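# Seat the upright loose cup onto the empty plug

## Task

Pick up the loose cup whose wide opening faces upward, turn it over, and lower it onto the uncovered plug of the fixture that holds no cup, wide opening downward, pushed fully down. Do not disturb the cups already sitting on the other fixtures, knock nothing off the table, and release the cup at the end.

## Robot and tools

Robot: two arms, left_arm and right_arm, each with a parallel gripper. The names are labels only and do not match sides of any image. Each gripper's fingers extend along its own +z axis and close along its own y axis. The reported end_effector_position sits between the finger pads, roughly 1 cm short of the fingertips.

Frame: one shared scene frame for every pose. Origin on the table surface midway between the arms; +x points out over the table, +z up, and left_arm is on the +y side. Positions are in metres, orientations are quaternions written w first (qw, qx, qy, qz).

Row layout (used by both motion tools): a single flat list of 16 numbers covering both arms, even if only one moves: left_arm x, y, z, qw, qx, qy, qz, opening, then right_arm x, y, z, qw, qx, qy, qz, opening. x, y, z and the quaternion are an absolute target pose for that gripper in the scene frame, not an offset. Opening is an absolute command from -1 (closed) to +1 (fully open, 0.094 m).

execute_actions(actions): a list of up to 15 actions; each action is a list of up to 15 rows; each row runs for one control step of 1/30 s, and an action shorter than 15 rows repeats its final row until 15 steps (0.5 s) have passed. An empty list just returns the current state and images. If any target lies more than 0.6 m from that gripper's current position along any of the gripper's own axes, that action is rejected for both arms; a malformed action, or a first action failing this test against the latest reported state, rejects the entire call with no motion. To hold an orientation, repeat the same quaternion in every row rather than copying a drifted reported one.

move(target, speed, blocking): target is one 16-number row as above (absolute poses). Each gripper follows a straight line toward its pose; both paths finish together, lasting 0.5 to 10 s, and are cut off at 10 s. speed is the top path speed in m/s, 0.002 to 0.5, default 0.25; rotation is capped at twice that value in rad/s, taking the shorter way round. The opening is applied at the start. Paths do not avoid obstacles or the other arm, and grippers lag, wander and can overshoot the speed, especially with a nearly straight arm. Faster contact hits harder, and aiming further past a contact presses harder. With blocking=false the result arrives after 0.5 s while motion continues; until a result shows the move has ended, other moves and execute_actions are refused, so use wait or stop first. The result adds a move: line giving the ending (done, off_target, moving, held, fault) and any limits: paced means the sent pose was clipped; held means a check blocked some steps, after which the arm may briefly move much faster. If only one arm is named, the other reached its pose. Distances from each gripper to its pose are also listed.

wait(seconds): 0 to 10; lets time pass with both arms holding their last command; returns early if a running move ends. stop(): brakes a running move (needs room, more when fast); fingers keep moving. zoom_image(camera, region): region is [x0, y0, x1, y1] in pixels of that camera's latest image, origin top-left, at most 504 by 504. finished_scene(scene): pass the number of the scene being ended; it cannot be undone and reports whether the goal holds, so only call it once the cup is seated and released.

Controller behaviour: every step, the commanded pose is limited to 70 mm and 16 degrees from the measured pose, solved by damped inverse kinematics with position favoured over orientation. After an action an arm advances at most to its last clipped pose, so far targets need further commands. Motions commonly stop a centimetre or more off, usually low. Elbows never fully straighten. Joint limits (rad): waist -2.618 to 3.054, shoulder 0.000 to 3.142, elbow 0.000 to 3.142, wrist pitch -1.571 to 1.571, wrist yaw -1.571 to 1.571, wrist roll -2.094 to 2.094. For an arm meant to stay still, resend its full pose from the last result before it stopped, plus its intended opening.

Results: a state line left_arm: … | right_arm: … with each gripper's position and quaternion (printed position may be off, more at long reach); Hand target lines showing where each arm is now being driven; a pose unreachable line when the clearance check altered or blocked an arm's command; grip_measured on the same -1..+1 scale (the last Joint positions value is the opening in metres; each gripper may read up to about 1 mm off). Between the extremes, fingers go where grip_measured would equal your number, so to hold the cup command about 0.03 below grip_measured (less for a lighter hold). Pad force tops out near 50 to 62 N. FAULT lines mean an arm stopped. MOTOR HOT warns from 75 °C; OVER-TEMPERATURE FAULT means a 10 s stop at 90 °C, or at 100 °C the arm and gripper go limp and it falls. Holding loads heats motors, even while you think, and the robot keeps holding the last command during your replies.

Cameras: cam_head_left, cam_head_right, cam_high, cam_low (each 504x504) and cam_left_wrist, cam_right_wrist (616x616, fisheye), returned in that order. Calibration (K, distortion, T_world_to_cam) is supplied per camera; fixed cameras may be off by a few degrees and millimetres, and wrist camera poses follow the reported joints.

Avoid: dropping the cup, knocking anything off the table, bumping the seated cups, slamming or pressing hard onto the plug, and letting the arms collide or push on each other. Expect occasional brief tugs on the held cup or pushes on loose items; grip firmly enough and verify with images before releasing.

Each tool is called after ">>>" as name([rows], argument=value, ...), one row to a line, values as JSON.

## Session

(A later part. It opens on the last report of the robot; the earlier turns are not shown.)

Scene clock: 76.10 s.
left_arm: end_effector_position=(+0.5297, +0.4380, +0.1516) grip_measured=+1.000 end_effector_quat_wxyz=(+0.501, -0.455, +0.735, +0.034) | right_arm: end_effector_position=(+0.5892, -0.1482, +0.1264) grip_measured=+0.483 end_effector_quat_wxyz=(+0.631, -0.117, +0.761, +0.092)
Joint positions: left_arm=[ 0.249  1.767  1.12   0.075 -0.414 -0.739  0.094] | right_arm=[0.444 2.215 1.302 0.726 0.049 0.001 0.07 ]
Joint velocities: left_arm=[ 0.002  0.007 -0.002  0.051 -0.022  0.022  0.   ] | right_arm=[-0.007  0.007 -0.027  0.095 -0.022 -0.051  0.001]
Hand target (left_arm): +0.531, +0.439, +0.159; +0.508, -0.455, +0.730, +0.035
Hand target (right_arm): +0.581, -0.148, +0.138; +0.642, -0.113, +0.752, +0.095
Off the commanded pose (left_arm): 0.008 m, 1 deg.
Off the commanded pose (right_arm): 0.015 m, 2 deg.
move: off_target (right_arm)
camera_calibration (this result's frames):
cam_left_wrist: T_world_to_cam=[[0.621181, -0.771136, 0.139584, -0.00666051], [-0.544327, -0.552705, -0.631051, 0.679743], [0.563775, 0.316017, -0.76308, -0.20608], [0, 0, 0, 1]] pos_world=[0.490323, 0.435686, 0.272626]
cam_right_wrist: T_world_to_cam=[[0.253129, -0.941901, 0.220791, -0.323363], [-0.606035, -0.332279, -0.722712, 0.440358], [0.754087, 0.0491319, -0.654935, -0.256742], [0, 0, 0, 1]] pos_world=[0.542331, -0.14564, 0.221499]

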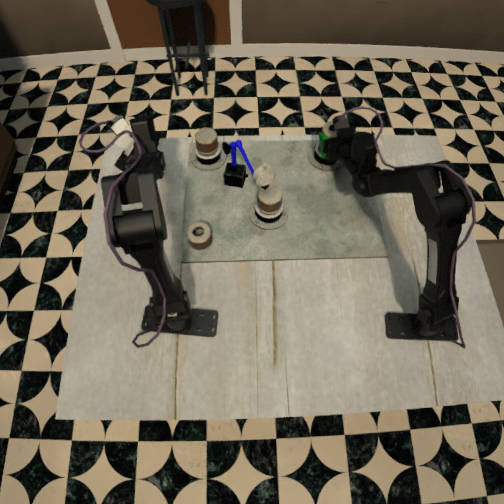

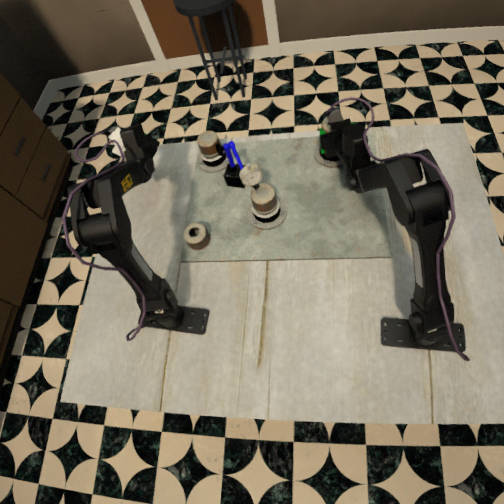

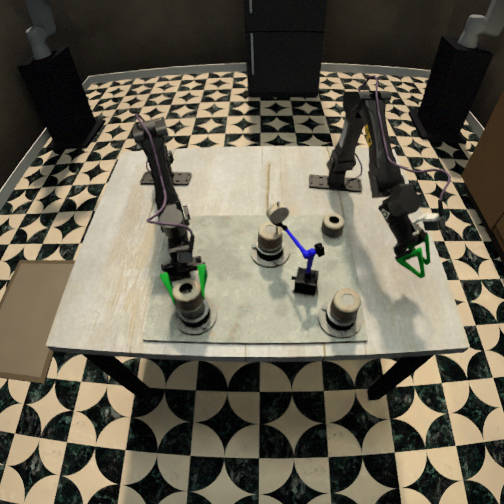

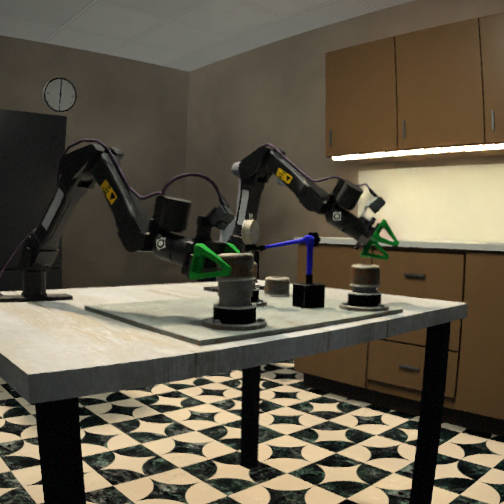

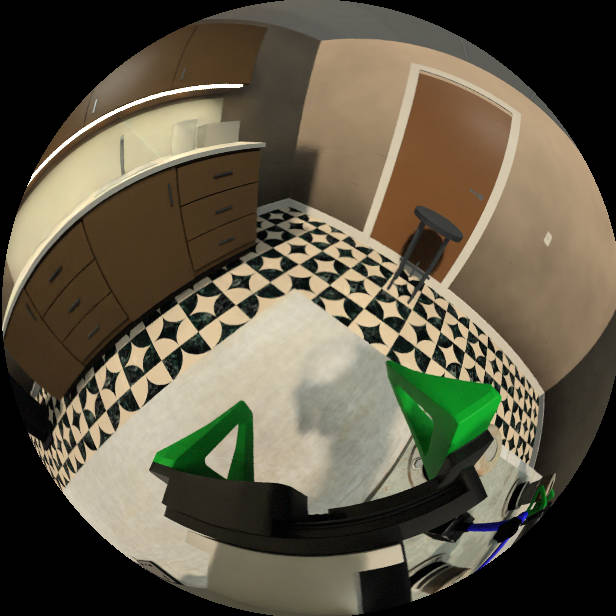

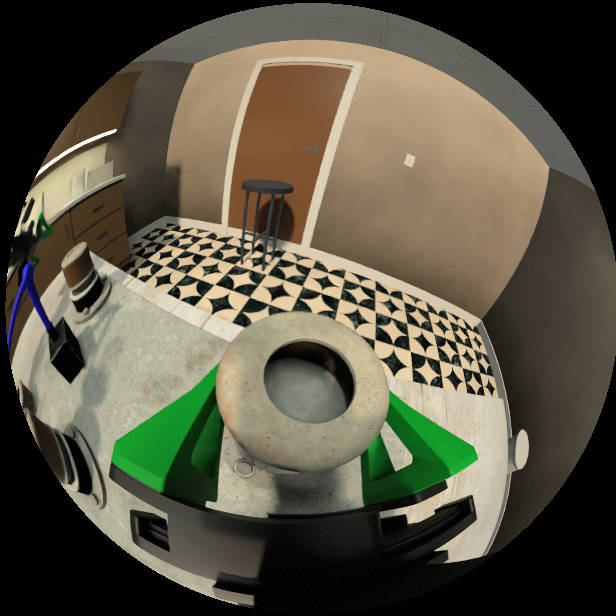

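>>> move(target=[0.531, 0.439, 0.159, 0.508, -0.455, 0.730, 0.035, 1, 0.590, -0.1480, 0.112, 0.6157, -0.1157, 0.7740, 0.0920, 0.38], speed=0.04)

>>> zoom_image(camera="cam_low", region=[150, 180, 310, 340])

Scene clock: 77.87 s.
left_arm: end_effector_position=(+0.5297, +0.4380, +0.1516) grip_measured=+1.000 end_effector_quat_wxyz=(+0.501, -0.455, +0.735, +0.034) | right_arm: end_effector_position=(+0.5896, -0.1480, +0.1211) grip_measured=+0.483 end_effector_quat_wxyz=(+0.630, -0.117, +0.762, +0.093)
Joint positions: left_arm=[ 0.249  1.767  1.12   0.075 -0.414 -0.739  0.094] | right_arm=[0.444 2.227 1.302 0.734 0.048 0.003 0.07 ]
Joint velocities: left_arm=[-0.007 -0.002 -0.012 -0.007  0.022 -0.007  0.   ] | right_arm=[-0.007  0.002 -0.002  0.007 -0.022  0.051  0.001]
Hand target (left_arm): +0.531, +0.439, +0.159; +0.508, -0.455, +0.730, +0.035
Hand target (right_arm): +0.590, -0.148, +0.112; +0.616, -0.116, +0.774, +0.092
Off the commanded pose (left_arm): 0.008 m, 1 deg.
Off the commanded pose (right_arm): 0.009 m, 2 deg.
move: done
camera_calibration (this result's frames):
cam_left_wrist: T_world_to_cam=[[0.621181, -0.771136, 0.139584, -0.00666051], [-0.544327, -0.552705, -0.631051, 0.679743], [0.563775, 0.316017, -0.76308, -0.20608], [0, 0, 0, 1]] pos_world=[0.490323, 0.435686, 0.272626]
cam_right_wrist: T_world_to_cam=[[0.254139, -0.941991, 0.219241, -0.322496], [-0.609291, -0.331979, -0.720107, 0.438432], [0.751118, 0.0494262, -0.658315, -0.25836], [0, 0, 0, 1]] pos_world=[0.543151, -0.145468, 0.21634]

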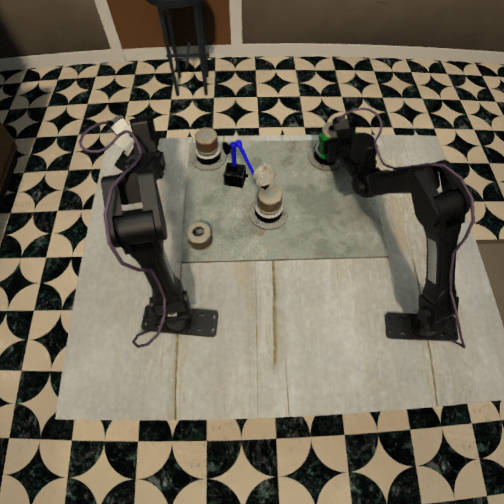

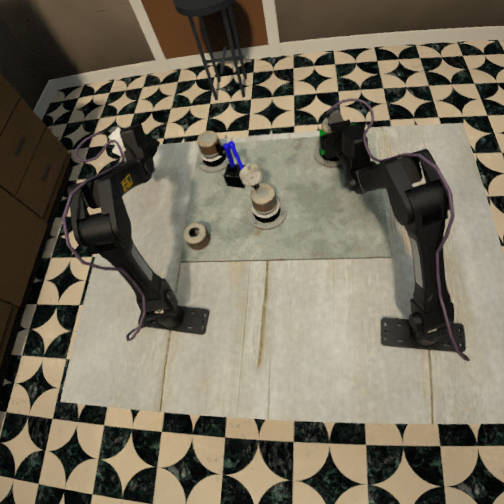

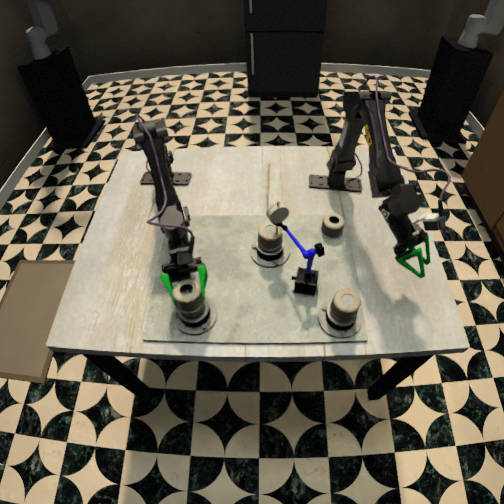

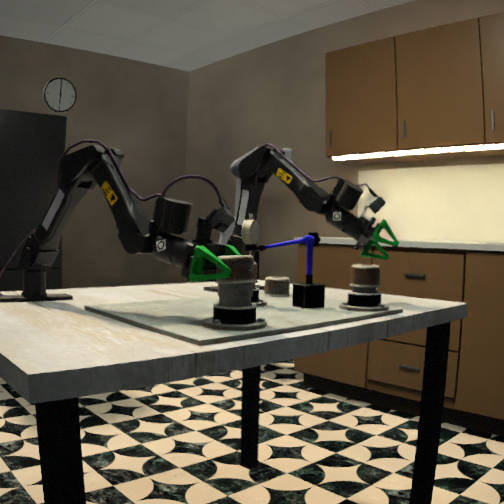

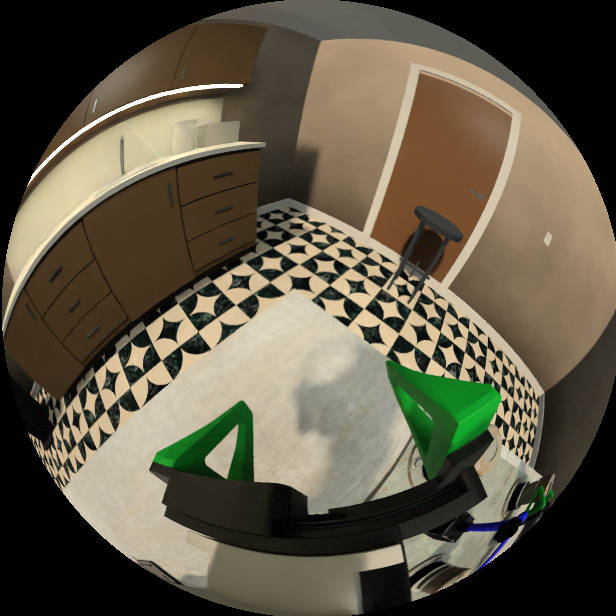

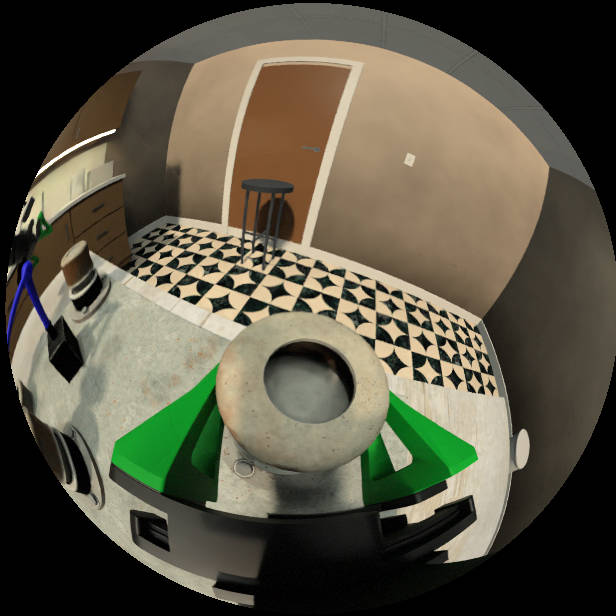

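Region (150, 180, 310, 340) of cam_low's 504x504 image, scaled by 3.150, with more detail than that image has.

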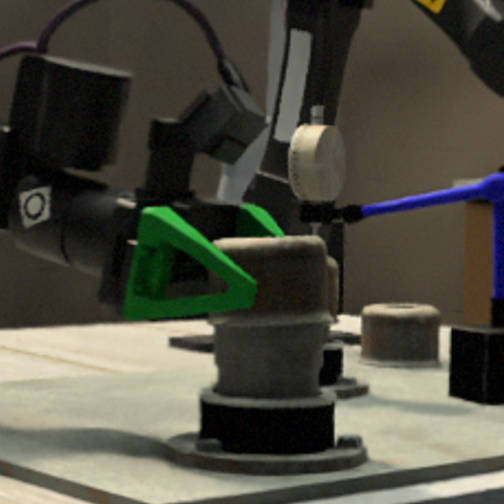

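>>> move(target=[0.531, 0.439, 0.159, 0.508, -0.455, 0.730, 0.035, 1, 0.591, -0.1480, 0.135, 0.6223, -0.1149, 0.7686, 0.0930, 0.62], speed=0.04)

>>> zoom_image(camera="cam_low", region=[150, 180, 310, 340])

Scene clock: 79.27 s.
left_arm: end_effector_position=(+0.5297, +0.4380, +0.1516) grip_measured=+1.000 end_effector_quat_wxyz=(+0.501, -0.455, +0.735, +0.034) | right_arm: end_effector_position=(+0.5864, -0.1491, +0.1133) grip_measured=+0.617 end_effector_quat_wxyz=(+0.610, -0.120, +0.778, +0.089)
Joint positions: left_arm=[ 0.249  1.767  1.12   0.075 -0.414 -0.739  0.094] | right_arm=[0.444 2.214 1.302 0.67  0.048 0.003 0.076]
Joint velocities: left_arm=[-0.007 -0.017  0.002 -0.007  0.007  0.051  0.   ] | right_arm=[ 0.007 -0.007 -0.002 -0.051  0.037 -0.037  0.   ]
Hand target (left_arm): +0.531, +0.439, +0.159; +0.508, -0.455, +0.730, +0.035
Hand target (right_arm): +0.590, -0.148, +0.135; +0.622, -0.115, +0.769, +0.093
Off the commanded pose (left_arm): 0.008 m, 1 deg.
Off the commanded pose (right_arm): 0.022 m, 2 deg.
move: off_target (right_arm)
camera_calibration (this result's frames):
cam_left_wrist: T_world_to_cam=[[0.621181, -0.771136, 0.139584, -0.00666051], [-0.544327, -0.552705, -0.631051, 0.679743], [0.563775, 0.316017, -0.76308, -0.20608], [0, 0, 0, 1]] pos_world=[0.490323, 0.435686, 0.272626]
cam_right_wrist: T_world_to_cam=[[0.264772, -0.938139, 0.223137, -0.327173], [-0.643043, -0.344205, -0.684119, 0.444381], [0.718603, 0.0376492, -0.6944, -0.239616], [0, 0, 0, 1]] pos_world=[0.544571, -0.144954, 0.210624]

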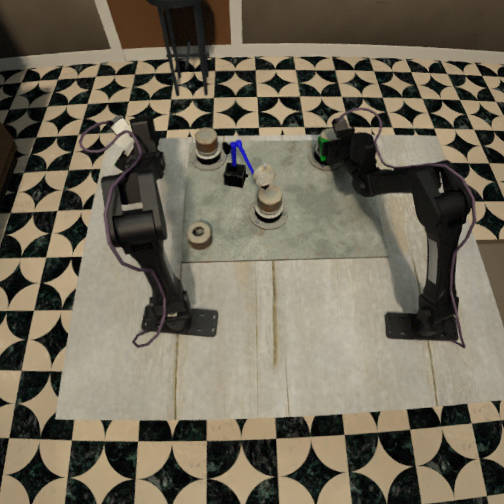

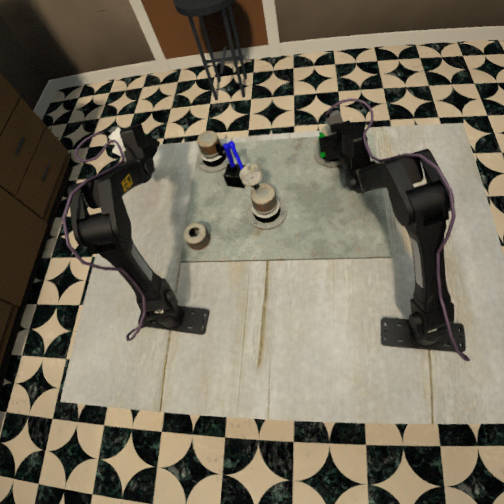

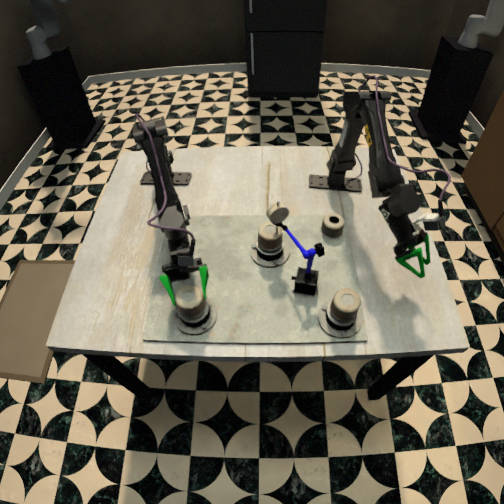

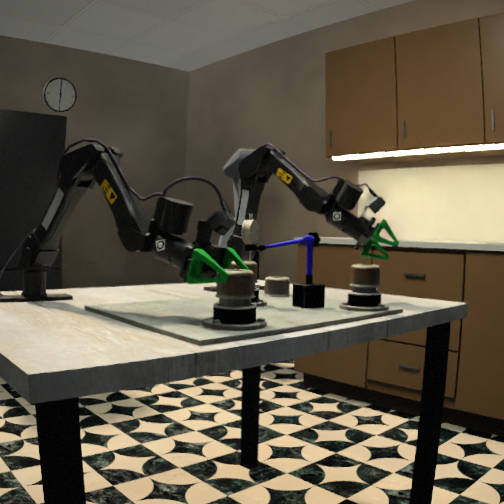

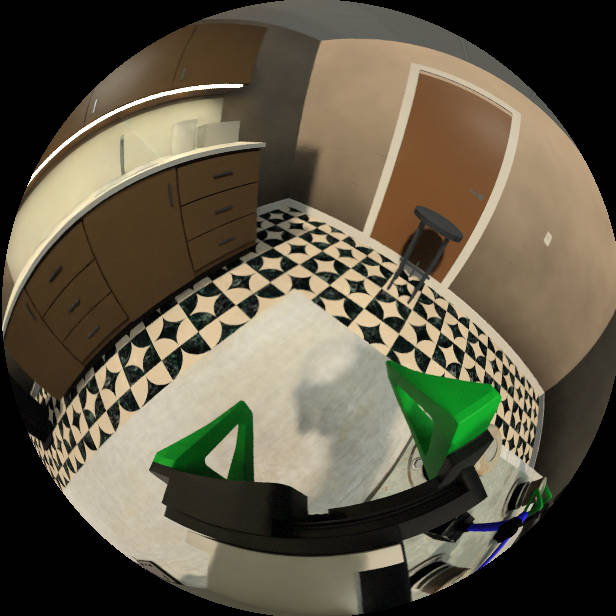

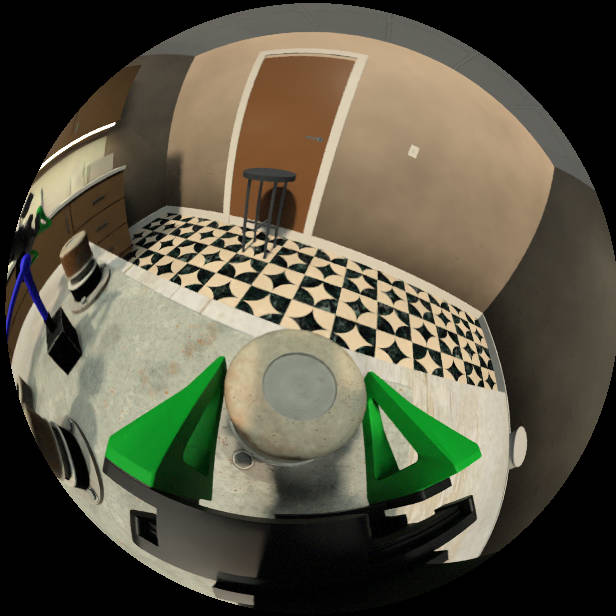

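Region (150, 180, 310, 340) of cam_low's 504x504 image, scaled by 3.150, with more detail than that image has.

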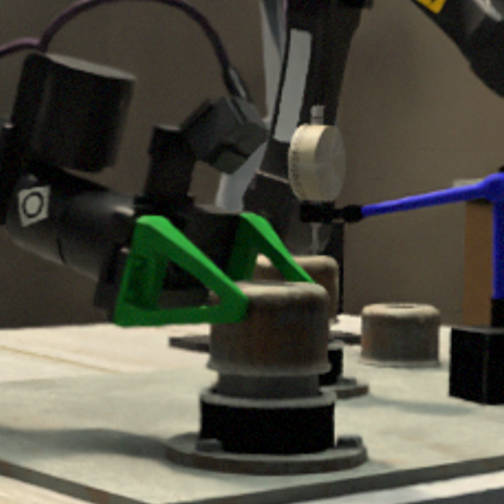

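The cup slid fully down and is seated. Now open fully and retreat.

>>> move(target=[0.531, 0.439, 0.159, 0.508, -0.455, 0.730, 0.035, 1, 0.52, -0.170, 0.19, 0.6223, -0.1149, 0.7686, 0.0930, 1.0], speed=0.15)

>>> zoom_image(camera="cam_low", region=[150, 190, 410, 340])

Scene clock: 81.20 s.
left_arm: end_effector_position=(+0.5297, +0.4380, +0.1516) grip_measured=+1.000 end_effector_quat_wxyz=(+0.501, -0.455, +0.735, +0.034) | right_arm: end_effector_position=(+0.5265, -0.1708, +0.1954) grip_measured=+1.000 end_effector_quat_wxyz=(+0.631, -0.117, +0.761, +0.093)
Joint positions: left_arm=[ 0.249  1.767  1.12   0.075 -0.414 -0.739  0.094] | right_arm=[0.444 1.852 1.068 0.596 0.048 0.003 0.094]
Joint velocities: left_arm=[-0.007  0.002  0.002 -0.037 -0.022 -0.022  0.   ] | right_arm=[-0.007  0.017  0.007 -0.022 -0.037  0.007  0.   ]
Hand target (left_arm): +0.531, +0.439, +0.159; +0.508, -0.455, +0.730, +0.035
Hand target (right_arm): +0.520, -0.171, +0.190; +0.622, -0.115, +0.769, +0.093
Off the commanded pose (left_arm): 0.008 m, 1 deg.
Off the commanded pose (right_arm): 0.008 m, 1 deg.
move: done
camera_calibration (this result's frames):
cam_left_wrist: T_world_to_cam=[[0.621181, -0.771136, 0.139584, -0.00666051], [-0.544327, -0.552705, -0.631051, 0.679743], [0.563775, 0.316017, -0.76308, -0.20608], [0, 0, 0, 1]] pos_world=[0.490323, 0.435686, 0.272626]
cam_right_wrist: T_world_to_cam=[[0.253432, -0.942247, 0.218958, -0.343909], [-0.606963, -0.331136, -0.722458, 0.445289], [0.753239, 0.0501944, -0.655829, -0.162335], [0, 0, 0, 1]] pos_world=[0.479708, -0.168448, 0.29054]

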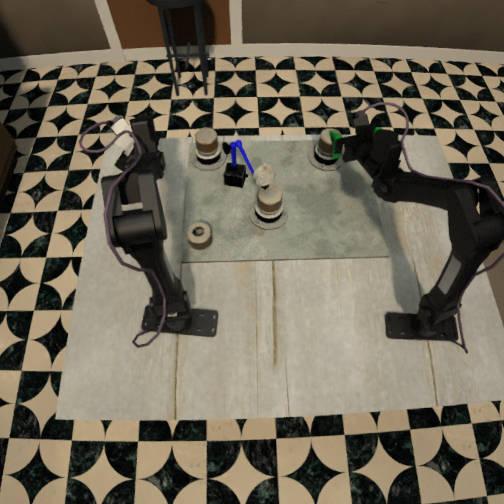

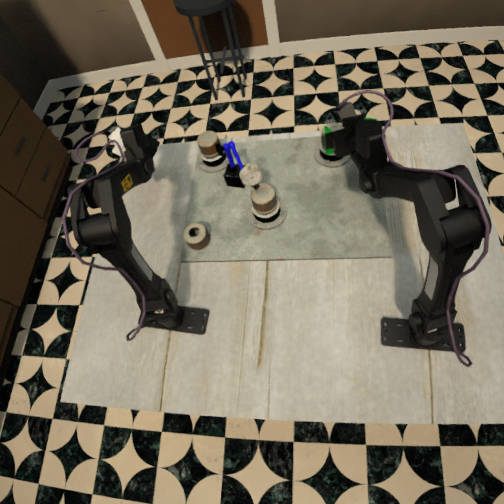

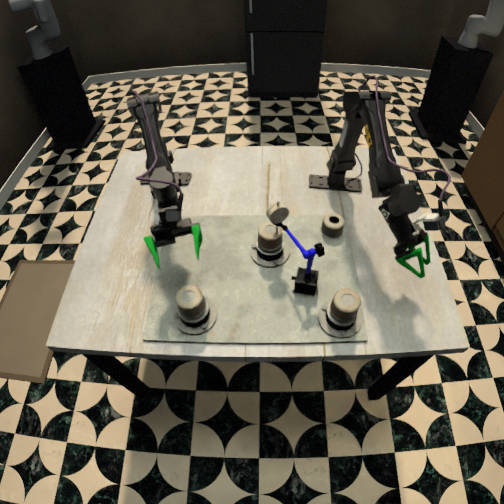

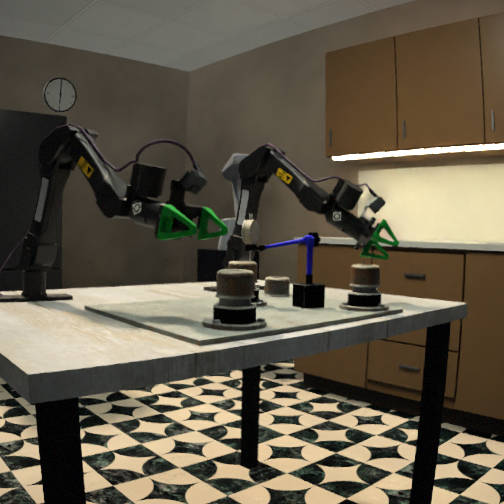

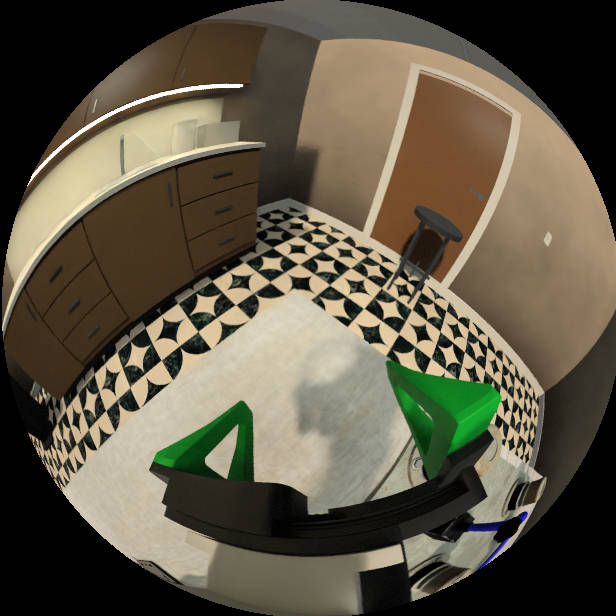

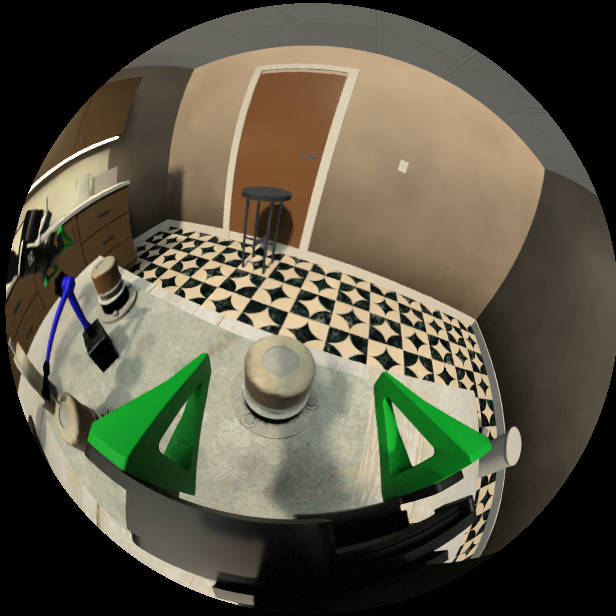

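Region (150, 190, 410, 340) of cam_low's 504x504 image, scaled by 1.938, with more detail than that image has; it fills the top 291 rows of this view, and the rest is white.

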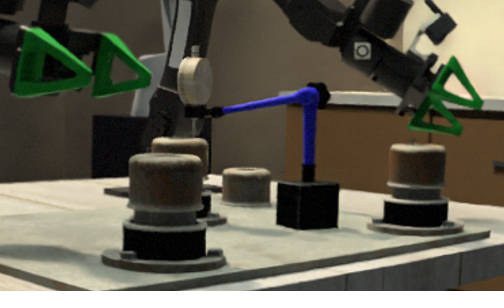

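The cup is fully seated, matching the other fixtures, and the gripper is clear.

>>> finished_scene(scene=2)

The scene is finished: the task was done.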